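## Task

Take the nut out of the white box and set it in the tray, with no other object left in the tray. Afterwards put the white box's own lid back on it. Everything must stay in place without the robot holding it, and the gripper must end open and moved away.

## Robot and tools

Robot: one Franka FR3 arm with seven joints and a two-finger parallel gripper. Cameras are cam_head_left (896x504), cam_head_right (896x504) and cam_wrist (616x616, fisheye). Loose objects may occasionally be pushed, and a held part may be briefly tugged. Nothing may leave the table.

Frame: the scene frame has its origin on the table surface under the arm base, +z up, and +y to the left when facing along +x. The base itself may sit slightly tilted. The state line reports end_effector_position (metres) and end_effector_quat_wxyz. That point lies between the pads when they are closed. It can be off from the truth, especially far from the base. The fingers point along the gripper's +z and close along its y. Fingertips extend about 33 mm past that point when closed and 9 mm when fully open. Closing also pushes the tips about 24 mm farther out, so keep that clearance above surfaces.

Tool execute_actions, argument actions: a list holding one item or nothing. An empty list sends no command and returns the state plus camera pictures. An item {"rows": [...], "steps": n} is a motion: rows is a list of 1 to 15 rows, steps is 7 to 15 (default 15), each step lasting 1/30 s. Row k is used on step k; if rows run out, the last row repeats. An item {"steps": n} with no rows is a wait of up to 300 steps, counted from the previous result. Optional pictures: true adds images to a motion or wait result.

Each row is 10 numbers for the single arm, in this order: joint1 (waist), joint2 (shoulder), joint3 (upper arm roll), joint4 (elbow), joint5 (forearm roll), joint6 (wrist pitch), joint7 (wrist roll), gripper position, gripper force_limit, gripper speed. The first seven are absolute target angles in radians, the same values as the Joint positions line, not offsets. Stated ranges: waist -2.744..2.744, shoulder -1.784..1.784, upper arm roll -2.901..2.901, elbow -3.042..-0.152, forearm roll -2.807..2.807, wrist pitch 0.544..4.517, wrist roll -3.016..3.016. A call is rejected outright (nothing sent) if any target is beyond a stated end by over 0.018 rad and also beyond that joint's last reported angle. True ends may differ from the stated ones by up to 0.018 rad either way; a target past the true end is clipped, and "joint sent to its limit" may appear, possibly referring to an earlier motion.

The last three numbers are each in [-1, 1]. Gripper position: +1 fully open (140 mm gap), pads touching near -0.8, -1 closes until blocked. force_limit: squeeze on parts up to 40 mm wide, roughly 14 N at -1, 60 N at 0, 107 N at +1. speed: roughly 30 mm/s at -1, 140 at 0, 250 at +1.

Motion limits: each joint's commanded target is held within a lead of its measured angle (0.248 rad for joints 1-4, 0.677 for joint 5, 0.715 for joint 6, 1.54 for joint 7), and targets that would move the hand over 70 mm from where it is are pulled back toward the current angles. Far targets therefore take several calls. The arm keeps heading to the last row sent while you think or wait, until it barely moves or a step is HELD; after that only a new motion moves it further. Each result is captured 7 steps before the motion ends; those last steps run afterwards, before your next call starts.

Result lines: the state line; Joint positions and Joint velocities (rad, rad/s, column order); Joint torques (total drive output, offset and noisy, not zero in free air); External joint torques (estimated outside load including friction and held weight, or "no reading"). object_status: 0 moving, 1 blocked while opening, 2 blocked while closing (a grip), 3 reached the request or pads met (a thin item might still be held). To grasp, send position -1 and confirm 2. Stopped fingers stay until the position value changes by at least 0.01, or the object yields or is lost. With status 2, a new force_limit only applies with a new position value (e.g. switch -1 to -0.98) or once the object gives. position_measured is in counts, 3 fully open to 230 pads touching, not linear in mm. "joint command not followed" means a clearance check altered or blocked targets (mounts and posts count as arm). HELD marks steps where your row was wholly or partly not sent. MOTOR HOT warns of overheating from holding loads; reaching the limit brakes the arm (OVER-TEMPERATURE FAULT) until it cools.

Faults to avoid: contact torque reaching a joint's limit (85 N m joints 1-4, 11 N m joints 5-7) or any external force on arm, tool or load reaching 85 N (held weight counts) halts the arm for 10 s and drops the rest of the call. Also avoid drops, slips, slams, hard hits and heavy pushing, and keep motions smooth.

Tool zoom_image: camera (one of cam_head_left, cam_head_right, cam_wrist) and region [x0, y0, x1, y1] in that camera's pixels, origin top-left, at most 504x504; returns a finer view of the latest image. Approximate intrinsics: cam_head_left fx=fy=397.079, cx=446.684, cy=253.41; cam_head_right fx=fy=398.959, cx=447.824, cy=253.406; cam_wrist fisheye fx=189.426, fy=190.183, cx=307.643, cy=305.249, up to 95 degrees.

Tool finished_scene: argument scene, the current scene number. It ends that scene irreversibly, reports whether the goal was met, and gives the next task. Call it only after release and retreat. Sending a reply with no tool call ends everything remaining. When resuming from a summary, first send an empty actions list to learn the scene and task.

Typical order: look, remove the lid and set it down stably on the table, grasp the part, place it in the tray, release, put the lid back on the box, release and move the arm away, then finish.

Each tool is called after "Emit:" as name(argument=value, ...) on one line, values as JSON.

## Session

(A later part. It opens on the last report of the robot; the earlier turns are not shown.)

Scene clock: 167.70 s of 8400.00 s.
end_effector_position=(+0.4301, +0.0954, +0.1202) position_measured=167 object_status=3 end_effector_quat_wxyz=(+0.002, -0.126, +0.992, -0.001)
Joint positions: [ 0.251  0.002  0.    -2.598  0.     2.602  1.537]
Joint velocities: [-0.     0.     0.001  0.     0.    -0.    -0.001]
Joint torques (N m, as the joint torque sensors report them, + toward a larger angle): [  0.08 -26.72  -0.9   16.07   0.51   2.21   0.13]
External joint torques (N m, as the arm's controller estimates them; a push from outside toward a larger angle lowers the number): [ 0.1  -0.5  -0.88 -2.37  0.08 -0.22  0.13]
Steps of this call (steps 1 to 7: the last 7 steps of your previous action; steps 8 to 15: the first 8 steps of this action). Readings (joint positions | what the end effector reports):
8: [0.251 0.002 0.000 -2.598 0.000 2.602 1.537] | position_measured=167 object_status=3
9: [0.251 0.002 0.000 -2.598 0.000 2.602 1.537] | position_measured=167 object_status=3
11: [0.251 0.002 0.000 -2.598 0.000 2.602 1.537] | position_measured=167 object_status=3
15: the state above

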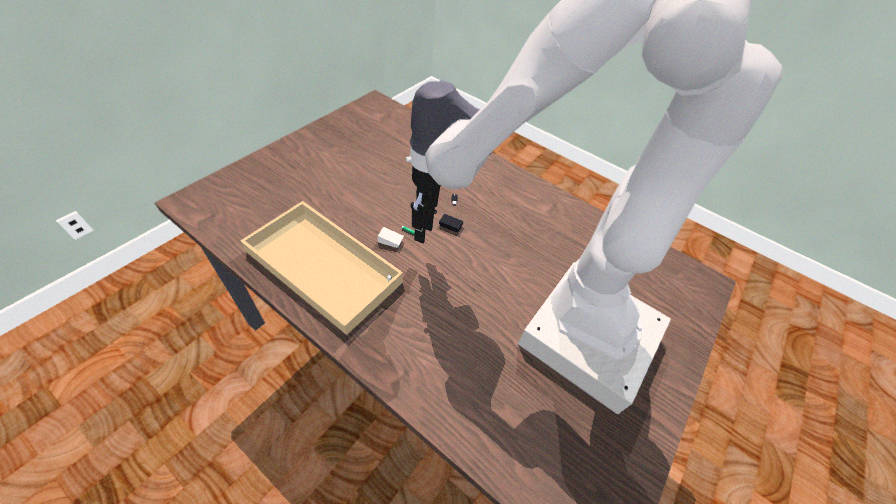

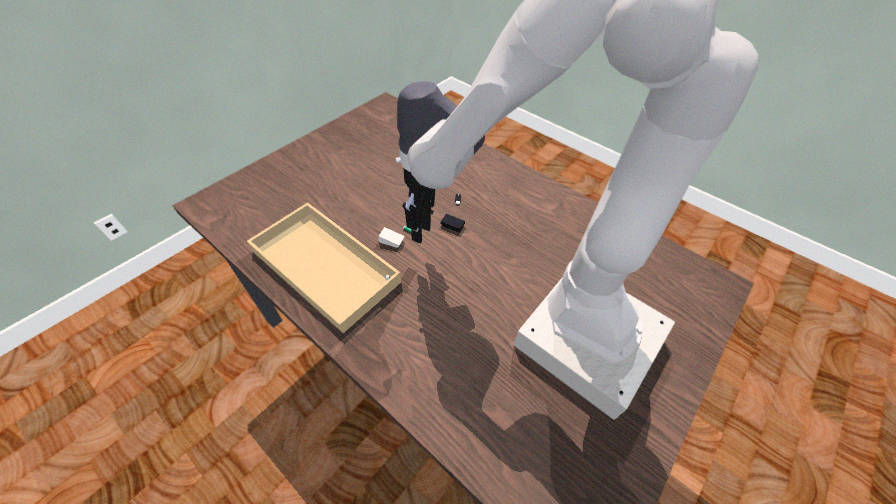

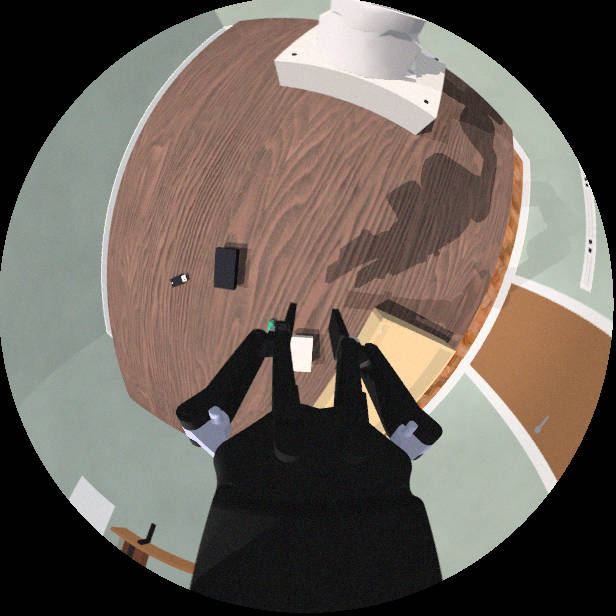

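Emit:
execute_actions(actions=[{"rows":[[0.25,0.12,0,-2.6,0,2.72,1.54,-1,0,0.5]],"steps":15}])

Emit:
execute_actions(actions=[{"rows":[[0.25,0.213,0,-2.568,0,2.781,1.54,-1,0,0.5]],"steps":15}])

Emit:
execute_actions(actions=[{"rows":[[0.25,0.213,0,-2.568,0,2.781,1.54,-1,0,0.5]],"steps":15}], pictures=true)

Emit:
zoom_image(camera="cam_head_left", region=[370,210,440,270])

Scene clock: 168.93 s of 8400.00 s.
end_effector_position=(+0.4199, +0.0930, +0.0751) position_measured=233 object_status=0 end_effector_quat_wxyz=(-0.014, -0.126, +0.992, -0.003)
Joint positions: [ 0.251  0.119  0.    -2.602  0.     2.691  1.537]
Joint velocities: [-0.001  0.021 -0.     0.001  0.001  0.152  0.   ]
Joint torques (N m, as the joint torque sensors report them, + toward a larger angle): [  0.65 -28.55  -0.64  17.21   0.35   2.9    0.12]
External joint torques (N m, as the arm's controller estimates them; a push from outside toward a larger angle lowers the number): [ 0.72  1.3  -0.68 -0.35  0.01  0.43  0.12]
Steps of this call (steps 1 to 7: the last 7 steps of your previous action; steps 8 to 15: the robot went on to your last target; steps 16 to 29: nothing new was sent; steps 30 to 37: the first 8 steps of this action). Readings (joint positions | what the end effector reports):
30: [0.251 0.017 0.000 -2.594 0.000 2.620 1.537] | position_measured=167 object_status=0
31: [0.251 0.047 0.000 -2.592 0.000 2.640 1.537] | position_measured=175 object_status=0
33: [0.251 0.093 0.000 -2.597 0.000 2.665 1.537] | position_measured=196 object_status=0
37: the state above

Scene clock: 169.43 s of 8400.00 s.
end_effector_position=(+0.4294, +0.0951, +0.0495) position_measured=233 object_status=3 end_effector_quat_wxyz=(-0.010, -0.126, +0.992, -0.002)
Joint positions: [ 0.251  0.211  0.    -2.573  0.     2.763  1.537]
Joint velocities: [-0.     0.026 -0.001  0.025  0.001  0.087 -0.001]
Joint torques (N m, as the joint torque sensors report them, + toward a larger angle): [  0.25 -30.14  -0.53  17.06   0.42   2.93   0.12]
External joint torques (N m, as the arm's controller estimates them; a push from outside toward a larger angle lowers the number): [ 0.33  1.42 -0.67  1.09  0.13  0.43  0.12]
Steps of this call (steps 1 to 7: the last 7 steps of your previous action; steps 8 to 15: the first 8 steps of this action). Readings (joint positions | what the end effector reports):
8: [0.251 0.133 0.000 -2.593 0.000 2.721 1.537] | position_measured=233 object_status=3
9: [0.251 0.157 0.000 -2.582 0.000 2.733 1.537] | position_measured=233 object_status=3
11: [0.251 0.191 0.000 -2.576 0.000 2.748 1.537] | position_measured=233 object_status=3
15: the state above

Scene clock: 169.93 s of 8400.00 s.
end_effector_position=(+0.4357, +0.0965, +0.0514) position_measured=233 object_status=3 end_effector_quat_wxyz=(-0.001, -0.126, +0.992, -0.002)
Joint positions: [ 0.251  0.212  0.    -2.57   0.     2.778  1.537]
Joint velocities: [ 0.001  0.001 -0.001  0.001 -0.     0.004  0.001]
Joint torques (N m, as the joint torque sensors report them, + toward a larger angle): [  0.43 -29.31  -0.03  15.36   0.34   2.78   0.03]
External joint torques (N m, as the arm's controller estimates them; a push from outside toward a larger angle lowers the number): [ 0.56  0.88 -0.11 -0.04  0.04  0.37  0.03]
Steps of this call (steps 1 to 7: the last 7 steps of your previous action; steps 8 to 15: the first 8 steps of this action). Readings (joint positions | what the end effector reports):
8: [0.251 0.212 0.000 -2.570 0.000 2.776 1.537] | position_measured=233 object_status=3
9: [0.251 0.212 0.000 -2.570 0.000 2.776 1.537] | position_measured=233 object_status=3
11: [0.251 0.212 0.000 -2.570 0.000 2.777 1.537] | position_measured=233 object_status=3
15: the state above

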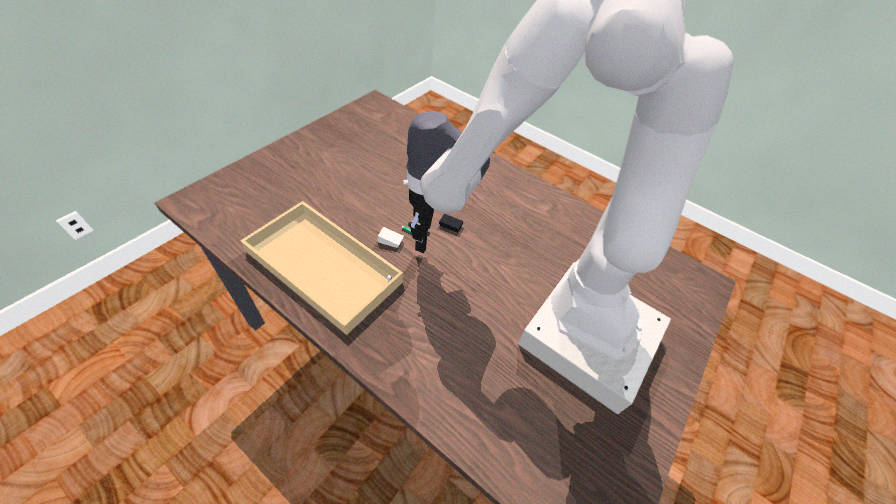

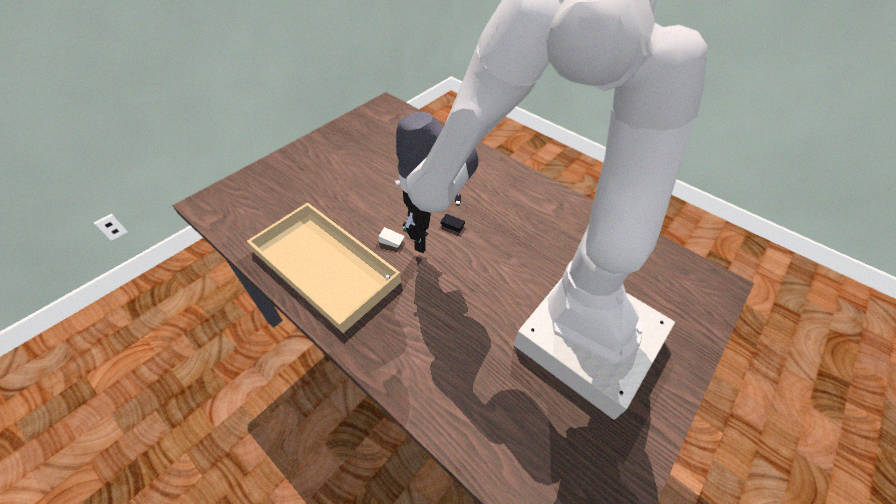

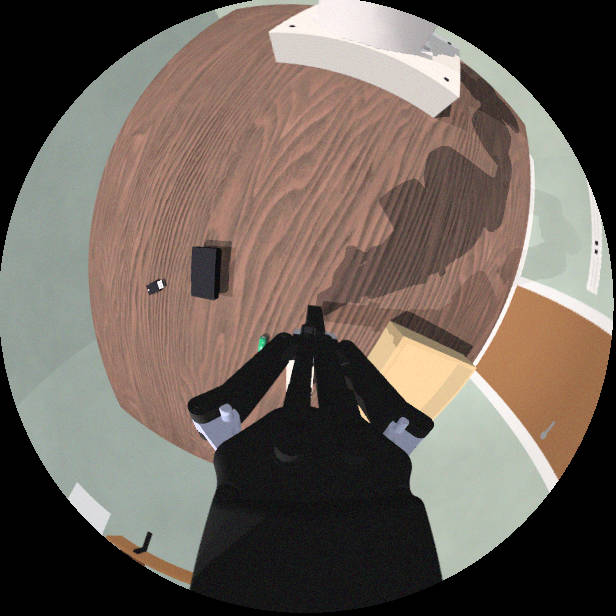

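Region (370, 210, 440, 270) of cam_head_left's 896x504 image, scaled by 7.200, with more detail than that image has; it fills the top 432 rows of this view, and the rest is white.

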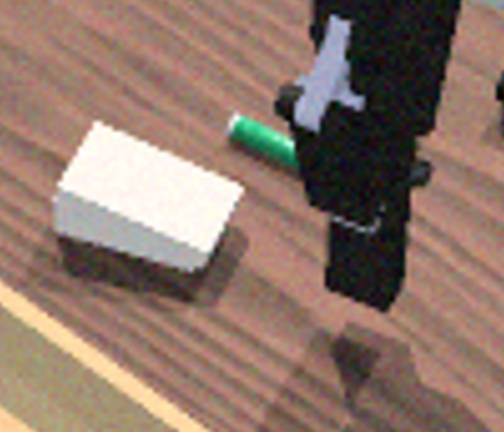

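Emit:
execute_actions(actions=[{"rows":[[0.25,0.245,0,-2.51,0,2.755,1.54,-1,0,0.5]],"steps":15}])

Emit:
execute_actions(actions=[{"rows":[[0.25,0.245,0,-2.51,0,2.755,1.54,-1,0,0.5]],"steps":15}], pictures=true)

Emit:
zoom_image(camera="cam_head_left", region=[370,210,440,270])

Scene clock: 170.63 s of 8400.00 s.
end_effector_position=(+0.4561, +0.1010, +0.0535) position_measured=233 object_status=3 end_effector_quat_wxyz=(+0.004, -0.126, +0.992, -0.001)
Joint positions: [ 0.251  0.242  0.    -2.514  0.     2.762  1.537]
Joint velocities: [ 0.001  0.017  0.     0.026 -0.002 -0.027 -0.002]
Joint torques (N m, as the joint torque sensors report them, + toward a larger angle): [ -0.1  -30.94  -0.33  15.36   0.39   2.21   0.12]
External joint torques (N m, as the arm's controller estimates them; a push from outside toward a larger angle lowers the number): [-0.08  0.74 -0.54 -0.26  0.09 -0.2   0.12]
Steps of this call (steps 1 to 7: the last 7 steps of your previous action; steps 8 to 13: the robot went on to your last target; steps 14 to 21: the first 8 steps of this action). Readings (joint positions | what the end effector reports):
14: [0.251 0.218 0.000 -2.559 0.000 2.774 1.537] | position_measured=233 object_status=3
15: [0.251 0.228 0.000 -2.543 0.000 2.771 1.537] | position_measured=233 object_status=3
17: [0.251 0.237 0.000 -2.524 0.000 2.767 1.537] | position_measured=233 object_status=3
21: the state above

Scene clock: 171.13 s of 8400.00 s.
end_effector_position=(+0.4550, +0.1007, +0.0528) position_measured=233 object_status=3 end_effector_quat_wxyz=(+0.002, -0.126, +0.992, -0.001)
Joint positions: [ 0.251  0.243  0.    -2.512  0.     2.758  1.537]
Joint velocities: [ 0.001 -0.001  0.002  0.    -0.    -0.001 -0.001]
Joint torques (N m, as the joint torque sensors report them, + toward a larger angle): [  1.01 -30.67  -1.02  15.88   0.4    2.14  -0.02]
External joint torques (N m, as the arm's controller estimates them; a push from outside toward a larger angle lowers the number): [ 0.99  1.05 -1.28  0.02  0.09 -0.29 -0.02]
Steps of this call (steps 1 to 7: the last 7 steps of your previous action; steps 8 to 15: the first 8 steps of this action). Readings (joint positions | what the end effector reports):
8: [0.251 0.243 0.000 -2.512 0.000 2.758 1.537] | position_measured=233 object_status=3
9: [0.251 0.243 0.000 -2.512 0.000 2.758 1.537] | position_measured=233 object_status=3
11: [0.251 0.243 0.000 -2.512 0.000 2.758 1.537] | position_measured=233 object_status=3
15: the state above

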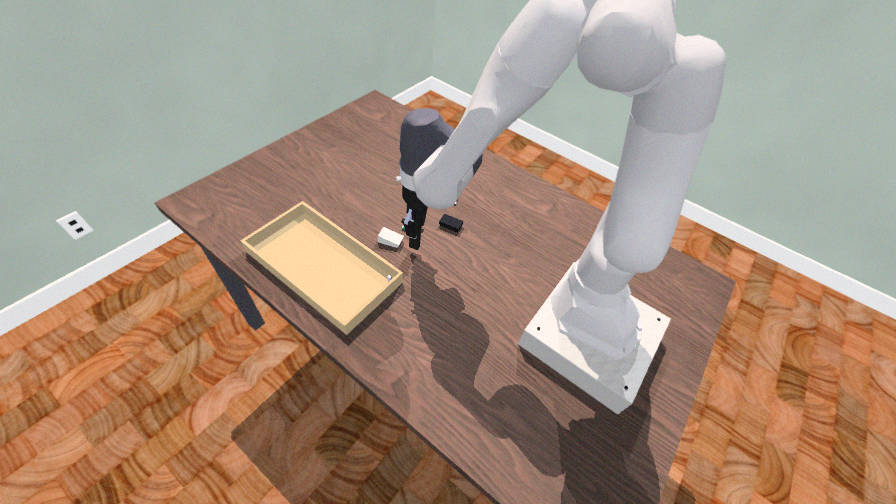

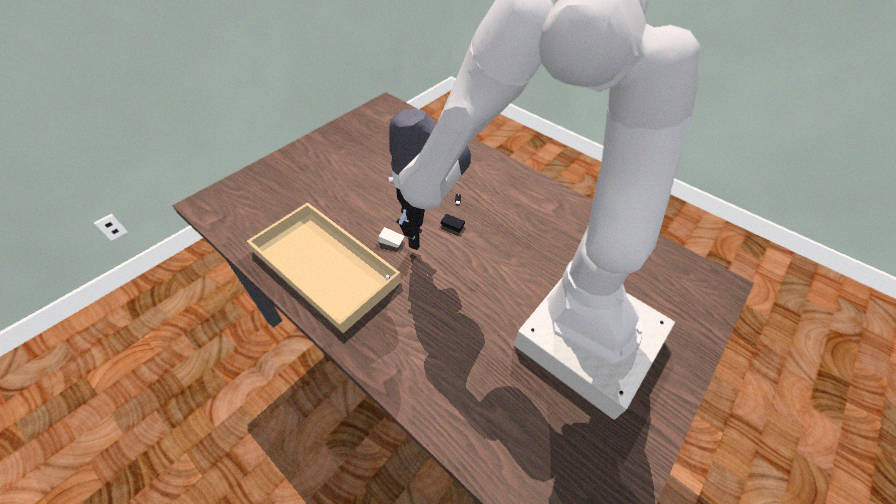

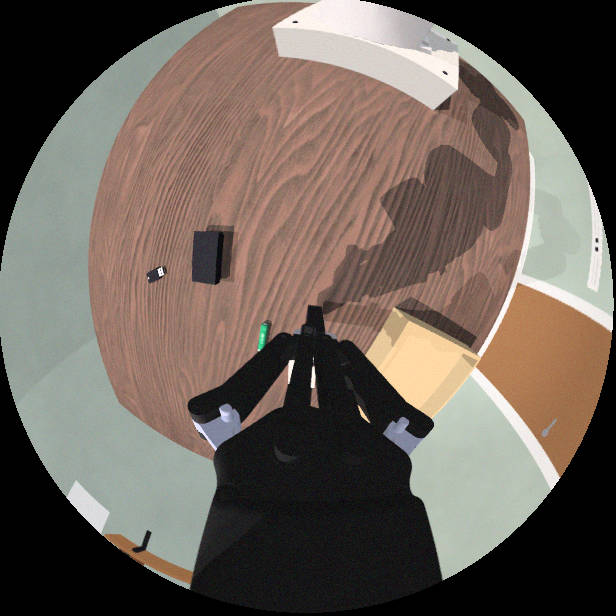

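Region (370, 210, 440, 270) of cam_head_left's 896x504 image, scaled by 7.200, with more detail than that image has; it fills the top 432 rows of this view, and the rest is white.

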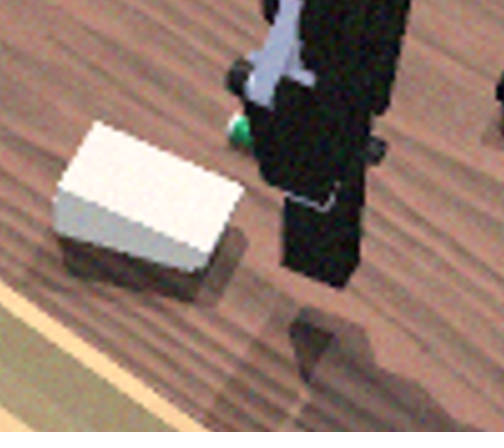

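Emit:
execute_actions(actions=[{"rows":[[0.25,0.283,0,-2.452,0,2.735,1.54,-1,0,0.5]],"steps":15}])

Emit:
execute_actions(actions=[{"rows":[[0.25,0.283,0,-2.452,0,2.735,1.54,-1,0,0.5]],"steps":15}], pictures=true)

Emit:
zoom_image(camera="cam_head_left", region=[370,210,440,270])

Scene clock: 171.77 s of 8400.00 s.
end_effector_position=(+0.4725, +0.1046, +0.0517) position_measured=233 object_status=3 end_effector_quat_wxyz=(+0.004, -0.126, +0.992, -0.001)
Joint positions: [ 0.251  0.28   0.    -2.456  0.     2.742  1.537]
Joint velocities: [ 0.001  0.02   0.     0.025  0.001 -0.027  0.001]
Joint torques (N m, as the joint torque sensors report them, + toward a larger angle): [  0.64 -31.81  -0.6   17.17   0.43   2.     0.13]
External joint torques (N m, as the arm's controller estimates them; a push from outside toward a larger angle lowers the number): [ 0.76  1.32 -0.75  1.27  0.11 -0.4   0.13]
Steps of this call (steps 1 to 7: the last 7 steps of your previous action; steps 8 to 11: the robot went on to your last target; steps 12 to 19: the first 8 steps of this action). Readings (joint positions | what the end effector reports):
12: [0.251 0.251 0.000 -2.501 0.000 2.753 1.537] | position_measured=233 object_status=3
13: [0.251 0.262 0.000 -2.484 0.000 2.751 1.537] | position_measured=233 object_status=3
15: [0.251 0.274 0.000 -2.466 0.000 2.747 1.537] | position_measured=233 object_status=3
19: the state above

Scene clock: 172.27 s of 8400.00 s.
end_effector_position=(+0.4718, +0.1045, +0.0512) position_measured=233 object_status=3 end_effector_quat_wxyz=(+0.002, -0.126, +0.992, -0.001)
Joint positions: [ 0.251  0.281  0.    -2.454  0.     2.738  1.537]
Joint velocities: [ 0.     0.001 -0.     0.    -0.    -0.002 -0.   ]
Joint torques (N m, as the joint torque sensors report them, + toward a larger angle): [  0.17 -31.72  -0.61  16.29   0.53   2.07   0.1 ]
External joint torques (N m, as the arm's controller estimates them; a push from outside toward a larger angle lowers the number): [ 0.21  1.5  -0.84  0.08  0.2  -0.36  0.1 ]
Steps of this call (steps 1 to 7: the last 7 steps of your previous action; steps 8 to 15: the first 8 steps of this action). Readings (joint positions | what the end effector reports):
8: [0.251 0.281 0.000 -2.454 0.000 2.738 1.537] | position_measured=233 object_status=3
9: [0.251 0.281 0.000 -2.454 0.000 2.738 1.537] | position_measured=233 object_status=3
11: [0.251 0.281 0.000 -2.454 0.000 2.738 1.537] | position_measured=233 object_status=3
15: the state above

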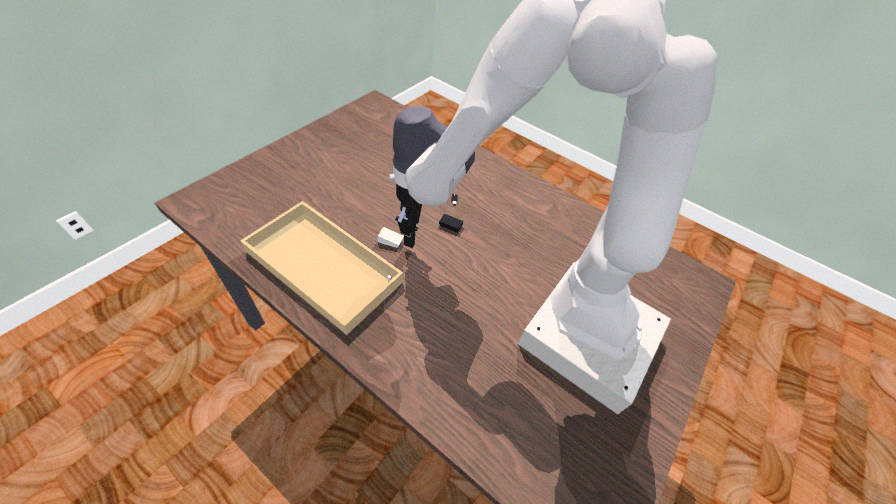

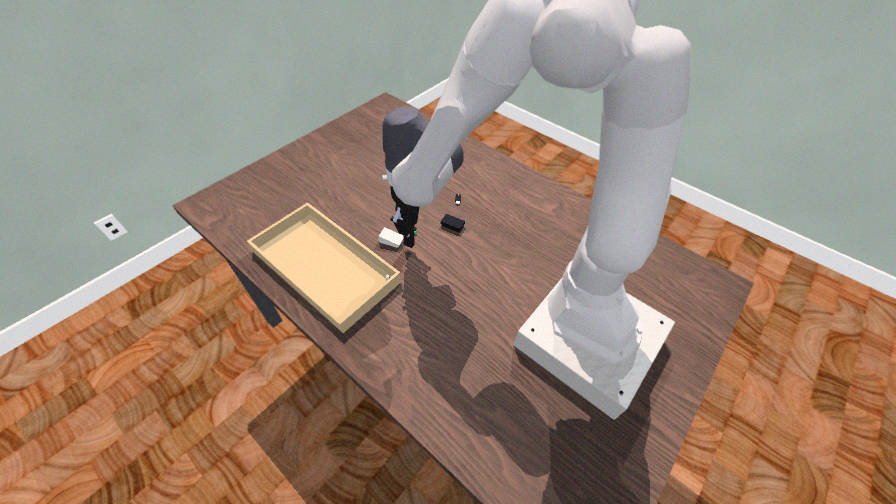

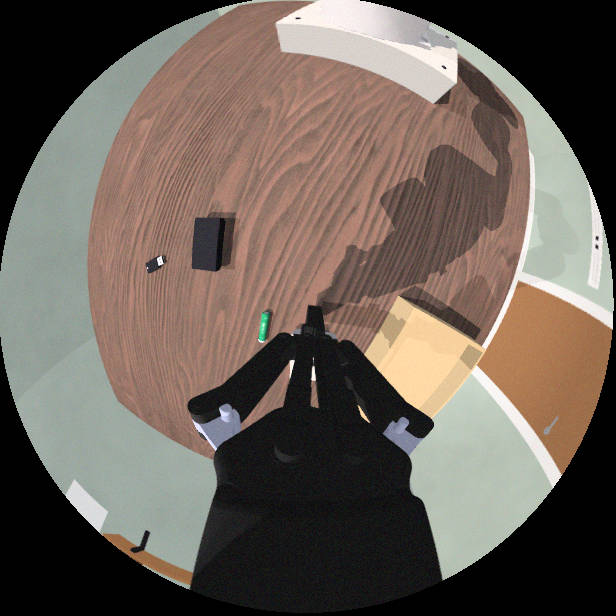

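Region (370, 210, 440, 270) of cam_head_left's 896x504 image, scaled by 7.200, with more detail than that image has; it fills the top 432 rows of this view, and the rest is white.

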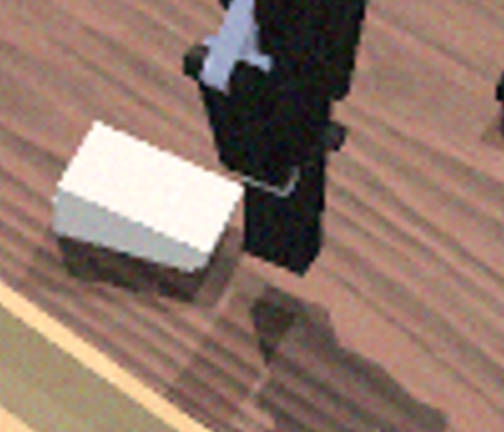

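Emit:
execute_actions(actions=[{"rows":[[0.25,0.298,0,-2.428,0,2.726,1.54,-1,0,0.5]],"steps":15}])

Emit:
execute_actions(actions=[{"rows":[[0.25,0.298,0,-2.428,0,2.726,1.54,-1,0,0.5]],"steps":15}], pictures=true)

Emit:
zoom_image(camera="cam_head_left", region=[370,210,440,270])

Scene clock: 172.80 s of 8400.00 s.
end_effector_position=(+0.4790, +0.1061, +0.0510) position_measured=233 object_status=3 end_effector_quat_wxyz=(+0.003, -0.126, +0.992, -0.001)
Joint positions: [ 0.251  0.296  0.    -2.431  0.     2.731  1.537]
Joint velocities: [ 0.     0.007 -0.     0.01  -0.001 -0.012  0.001]
Joint torques (N m, as the joint torque sensors report them, + toward a larger angle): [ -0.23 -33.91   0.27  17.03   0.32   2.07   0.17]
External joint torques (N m, as the arm's controller estimates them; a push from outside toward a larger angle lowers the number): [-0.12 -0.08  0.08  0.78 -0.01 -0.35  0.17]
Steps of this call (steps 1 to 7: the last 7 steps of your previous action; step 8: the robot went on to your last target; steps 9 to 16: the first 8 steps of this action). Readings (joint positions | what the end effector reports):
9: [0.251 0.284 0.000 -2.449 0.000 2.736 1.537] | position_measured=233 object_status=3
10: [0.251 0.289 0.000 -2.443 0.000 2.734 1.537] | position_measured=233 object_status=3
12: [0.251 0.293 0.000 -2.435 0.000 2.733 1.537] | position_measured=233 object_status=3
16: the state above

Scene clock: 173.30 s of 8400.00 s.
end_effector_position=(+0.4787, +0.1060, +0.0507) position_measured=233 object_status=3 end_effector_quat_wxyz=(+0.002, -0.126, +0.992, -0.001)
Joint positions: [ 0.251  0.296  0.    -2.43   0.     2.729  1.537]
Joint velocities: [ 0.001 -0.001  0.001 -0.001  0.001  0.     0.001]
Joint torques (N m, as the joint torque sensors report them, + toward a larger angle): [ -0.17 -32.31  -0.41  16.72   0.47   2.09   0.09]
External joint torques (N m, as the arm's controller estimates them; a push from outside toward a larger angle lowers the number): [-0.19  1.58 -0.7   0.33  0.14 -0.35  0.09]
Steps of this call (steps 1 to 7: the last 7 steps of your previous action; steps 8 to 15: the first 8 steps of this action). Readings (joint positions | what the end effector reports):
8: [0.251 0.296 0.000 -2.430 0.000 2.729 1.537] | position_measured=233 object_status=3
9: [0.251 0.296 0.000 -2.430 0.000 2.729 1.537] | position_measured=233 object_status=3
11: [0.251 0.296 0.000 -2.430 0.000 2.729 1.537] | position_measured=233 object_status=3
15: the state above

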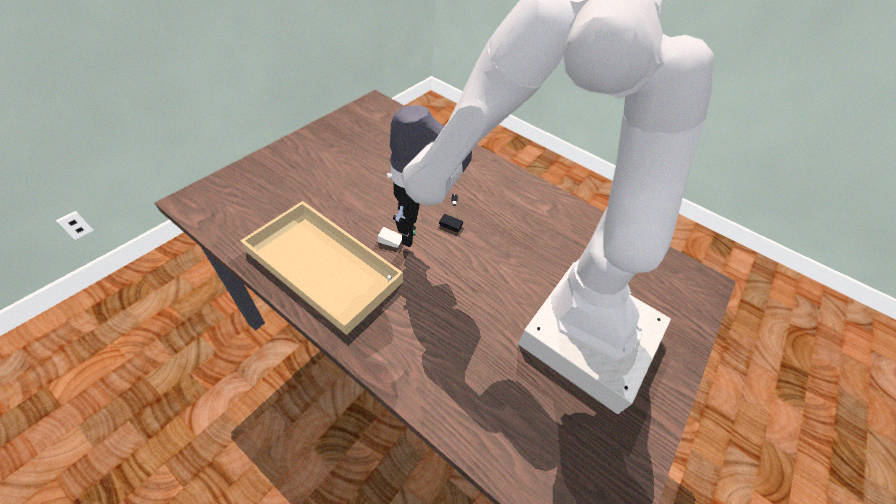

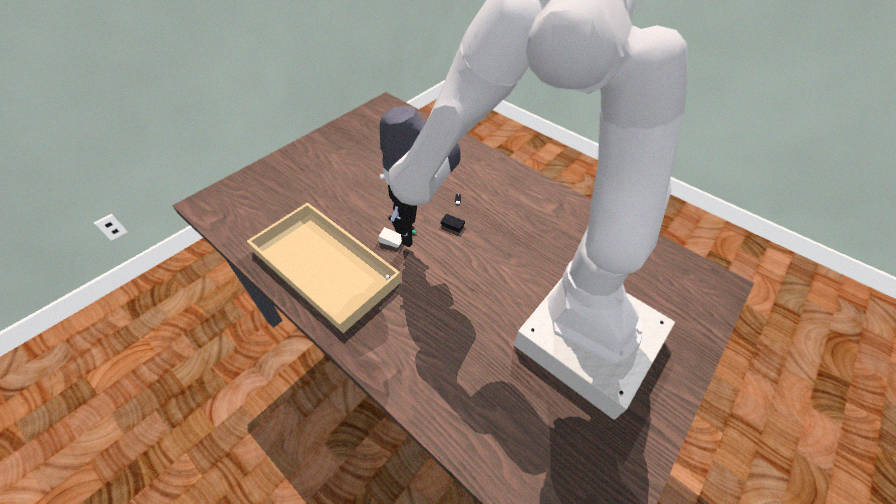

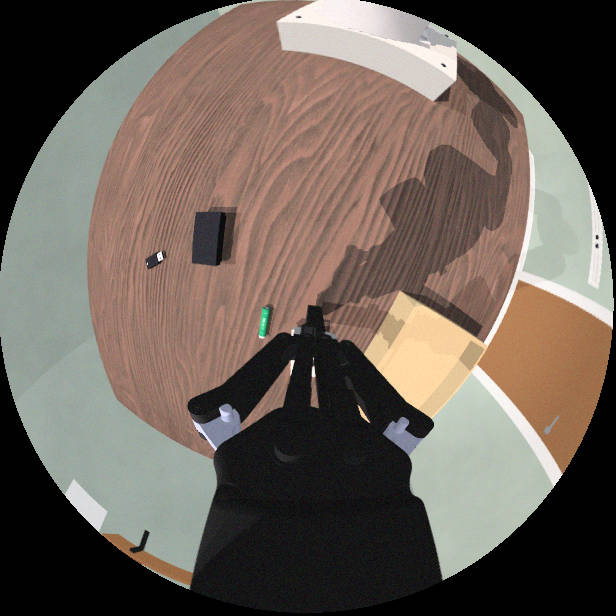

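Region (370, 210, 440, 270) of cam_head_left's 896x504 image, scaled by 7.200, with more detail than that image has; it fills the top 432 rows of this view, and the rest is white.

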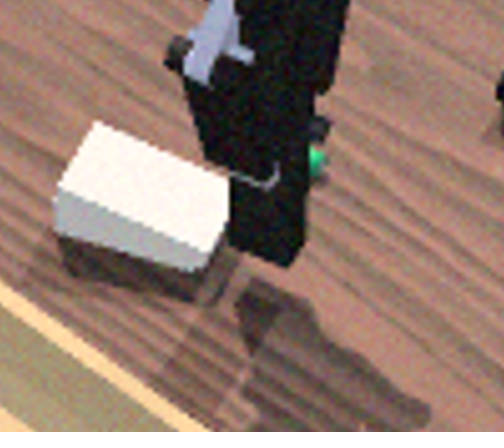

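Close now; step 5 mm.

Emit:
execute_actions(actions=[{"rows":[[0.25,0.308,0,-2.412,0,2.72,1.54,-1,0,0.5]],"steps":15}])

Emit:
execute_actions(actions=[{"rows":[[0.25,0.308,0,-2.412,0,2.72,1.54,-1,0,0.5]],"steps":12}], pictures=true)

Emit:
zoom_image(camera="cam_head_left", region=[370,210,440,270])

Scene clock: 173.87 s of 8400.00 s.
end_effector_position=(+0.4835, +0.1070, +0.0505) position_measured=233 object_status=3 end_effector_quat_wxyz=(+0.002, -0.126, +0.992, -0.001)
Joint positions: [ 0.251  0.306  0.    -2.415  0.     2.724  1.537]
Joint velocities: [-0.001  0.004 -0.001  0.008  0.    -0.009  0.001]
Joint torques (N m, as the joint torque sensors report them, + toward a larger angle): [  0.46 -33.52  -0.29  17.45   0.41   2.14   0.03]
External joint torques (N m, as the arm's controller estimates them; a push from outside toward a larger angle lowers the number): [ 0.6   0.66 -0.45  1.12  0.07 -0.27  0.03]
Steps of this call (steps 1 to 7: the last 7 steps of your previous action; steps 8 to 9: the robot went on to your last target; steps 10 to 17: the first 8 steps of this action). Readings (joint positions | what the end effector reports):
10: [0.251 0.298 0.000 -2.427 0.000 2.727 1.537] | position_measured=233 object_status=3
11: [0.251 0.301 0.000 -2.422 0.000 2.726 1.537] | position_measured=233 object_status=3
13: [0.251 0.304 0.000 -2.417 0.000 2.725 1.537] | position_measured=233 object_status=3
17: the state above

Scene clock: 174.27 s of 8400.00 s.
end_effector_position=(+0.4833, +0.1070, +0.0504) position_measured=233 object_status=3 end_effector_quat_wxyz=(+0.002, -0.126, +0.992, -0.001)
Joint positions: [ 0.251  0.306  0.    -2.414  0.     2.723  1.537]
Joint velocities: [-0.001 -0.     0.     0.     0.    -0.001  0.001]
Joint torques (N m, as the joint torque sensors report them, + toward a larger angle): [  0.77 -33.25  -0.39  16.01   0.42   2.18   0.05]
External joint torques (N m, as the arm's controller estimates them; a push from outside toward a larger angle lowers the number): [ 0.9   0.98 -0.56 -0.42  0.08 -0.25  0.05]
Steps of this call (steps 1 to 7: the last 7 steps of your previous action; steps 8 to 12: the first 5 steps of this action). Readings (joint positions | what the end effector reports):
8: [0.251 0.306 0.000 -2.414 0.000 2.723 1.537] | position_measured=233 object_status=3
9: [0.251 0.306 0.000 -2.414 0.000 2.723 1.537] | position_measured=233 object_status=3
11: [0.251 0.306 0.000 -2.414 0.000 2.723 1.537] | position_measured=233 object_status=3
12: the state above

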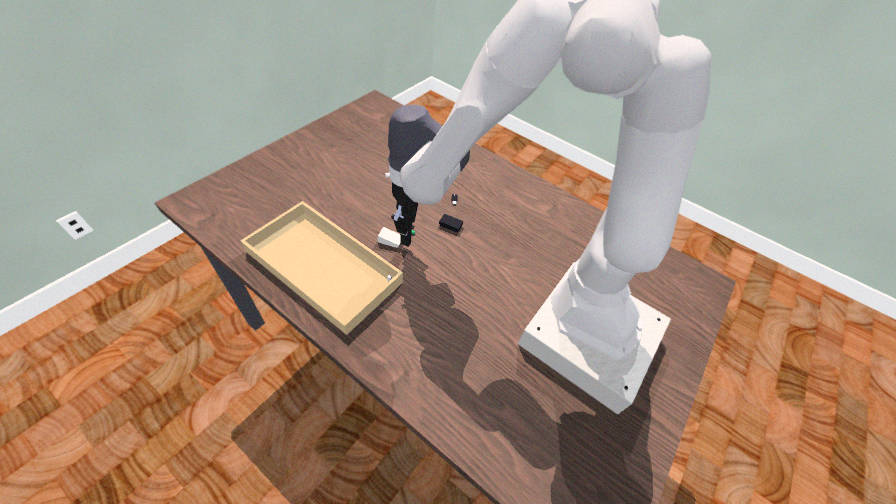

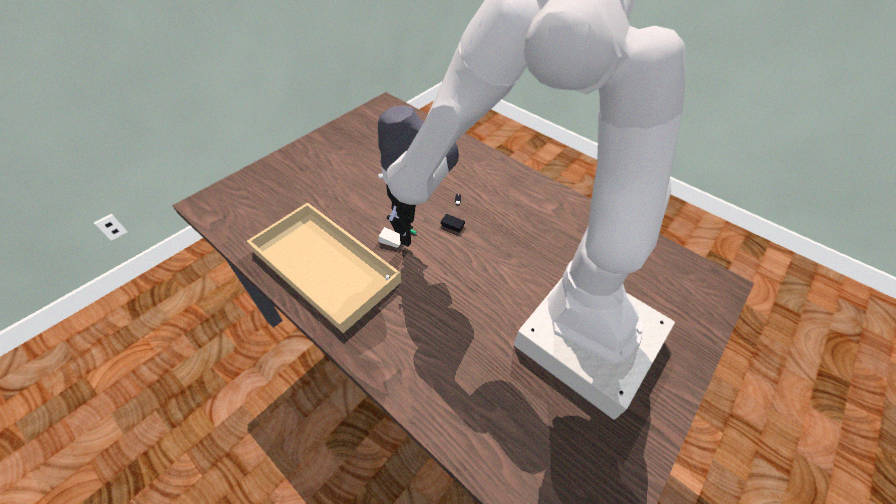

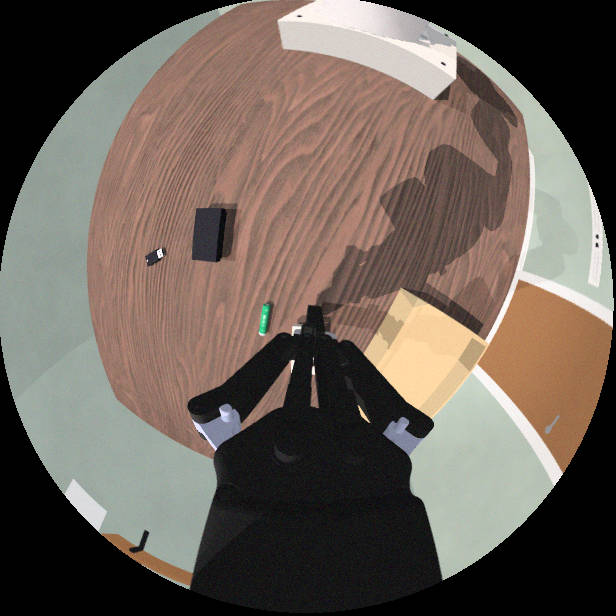

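Region (370, 210, 440, 270) of cam_head_left's 896x504 image, scaled by 7.200, with more detail than that image has; it fills the top 432 rows of this view, and the rest is white.

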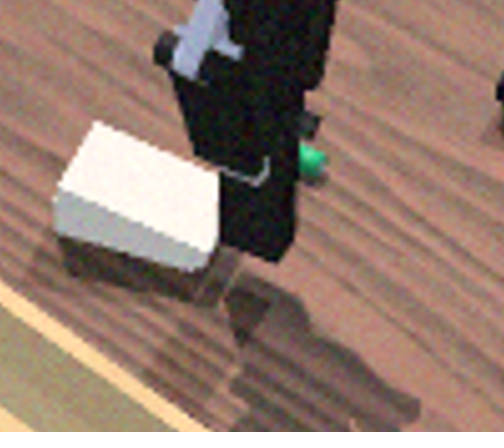

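Not moved yet. Another 4 mm.

Emit:
execute_actions(actions=[{"rows":[[0.25,0.316,0,-2.399,0,2.715,1.54,-1,0,0.5]],"steps":15}])

Emit:
execute_actions(actions=[{"rows":[[0.25,0.316,0,-2.399,0,2.715,1.54,-1,0,0.5]],"steps":12}], pictures=true)

Emit:
zoom_image(camera="cam_head_left", region=[370,210,440,270])

Scene clock: 174.83 s of 8400.00 s.
end_effector_position=(+0.4871, +0.1078, +0.0503) position_measured=233 object_status=3 end_effector_quat_wxyz=(+0.002, -0.126, +0.992, -0.001)
Joint positions: [ 0.251  0.314  0.    -2.401  0.     2.719  1.537]
Joint velocities: [-0.     0.003  0.     0.005 -0.    -0.007  0.001]
Joint torques (N m, as the joint torque sensors report them, + toward a larger angle): [  0.24 -33.03  -0.49  16.98   0.38   2.06   0.06]
External joint torques (N m, as the arm's controller estimates them; a push from outside toward a larger angle lowers the number): [ 0.41  1.61 -0.63  0.46  0.04 -0.37  0.06]
Steps of this call (steps 1 to 7: the last 7 steps of your previous action; steps 8 to 9: the robot went on to your last target; steps 10 to 17: the first 8 steps of this action). Readings (joint positions | what the end effector reports):
10: [0.251 0.308 0.000 -2.411 0.000 2.721 1.537] | position_measured=233 object_status=3
11: [0.251 0.310 0.000 -2.408 0.000 2.721 1.537] | position_measured=233 object_status=3
13: [0.251 0.313 0.000 -2.404 0.000 2.720 1.537] | position_measured=233 object_status=3
17: the state above

Scene clock: 175.23 s of 8400.00 s.
end_effector_position=(+0.4871, +0.1078, +0.0502) position_measured=233 object_status=3 end_effector_quat_wxyz=(+0.002, -0.126, +0.992, -0.001)
Joint positions: [ 0.251  0.314  0.    -2.401  0.     2.718  1.537]
Joint velocities: [ 0.    -0.001  0.001 -0.     0.    -0.    -0.   ]
Joint torques (N m, as the joint torque sensors report them, + toward a larger angle): [  0.35 -32.59  -0.43  16.82   0.4    2.15   0.11]
External joint torques (N m, as the arm's controller estimates them; a push from outside toward a larger angle lowers the number): [ 0.43  1.96 -0.66  0.3   0.06 -0.27  0.11]
Steps of this call (steps 1 to 7: the last 7 steps of your previous action; steps 8 to 12: the first 5 steps of this action). Readings (joint positions | what the end effector reports):
8: [0.251 0.314 0.000 -2.401 0.000 2.718 1.537] | position_measured=233 object_status=3
9: [0.251 0.314 0.000 -2.401 0.000 2.718 1.537] | position_measured=233 object_status=3
11: [0.251 0.314 0.000 -2.401 0.000 2.718 1.537] | position_measured=233 object_status=3
12: the state above

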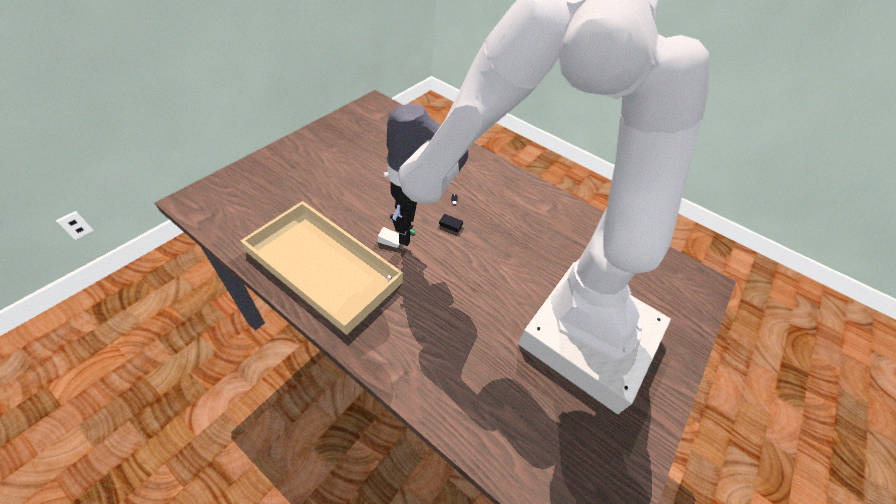

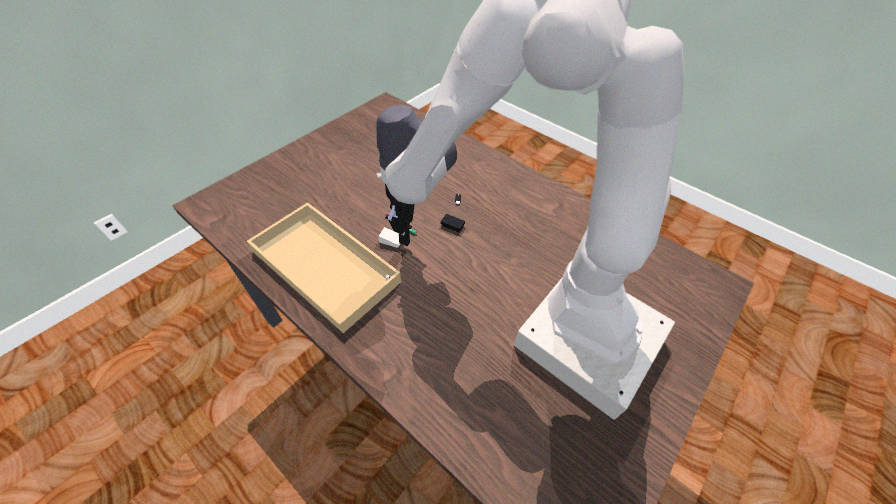

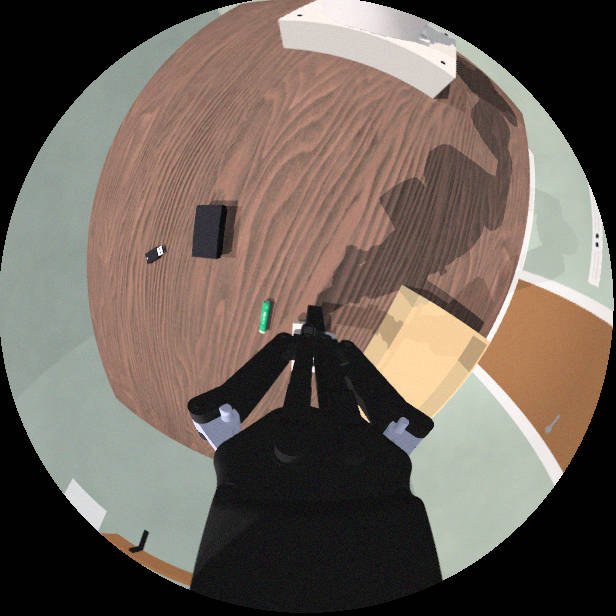

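Region (370, 210, 440, 270) of cam_head_left's 896x504 image, scaled by 7.200, with more detail than that image has; it fills the top 432 rows of this view, and the rest is white.

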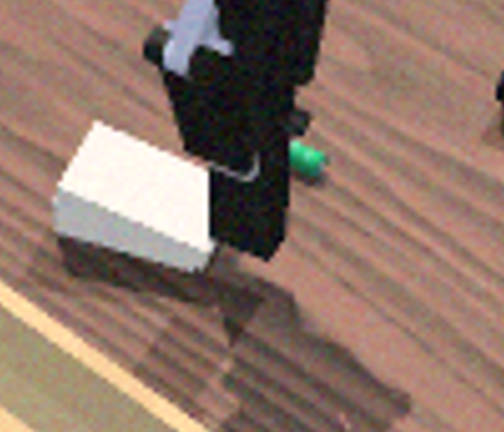

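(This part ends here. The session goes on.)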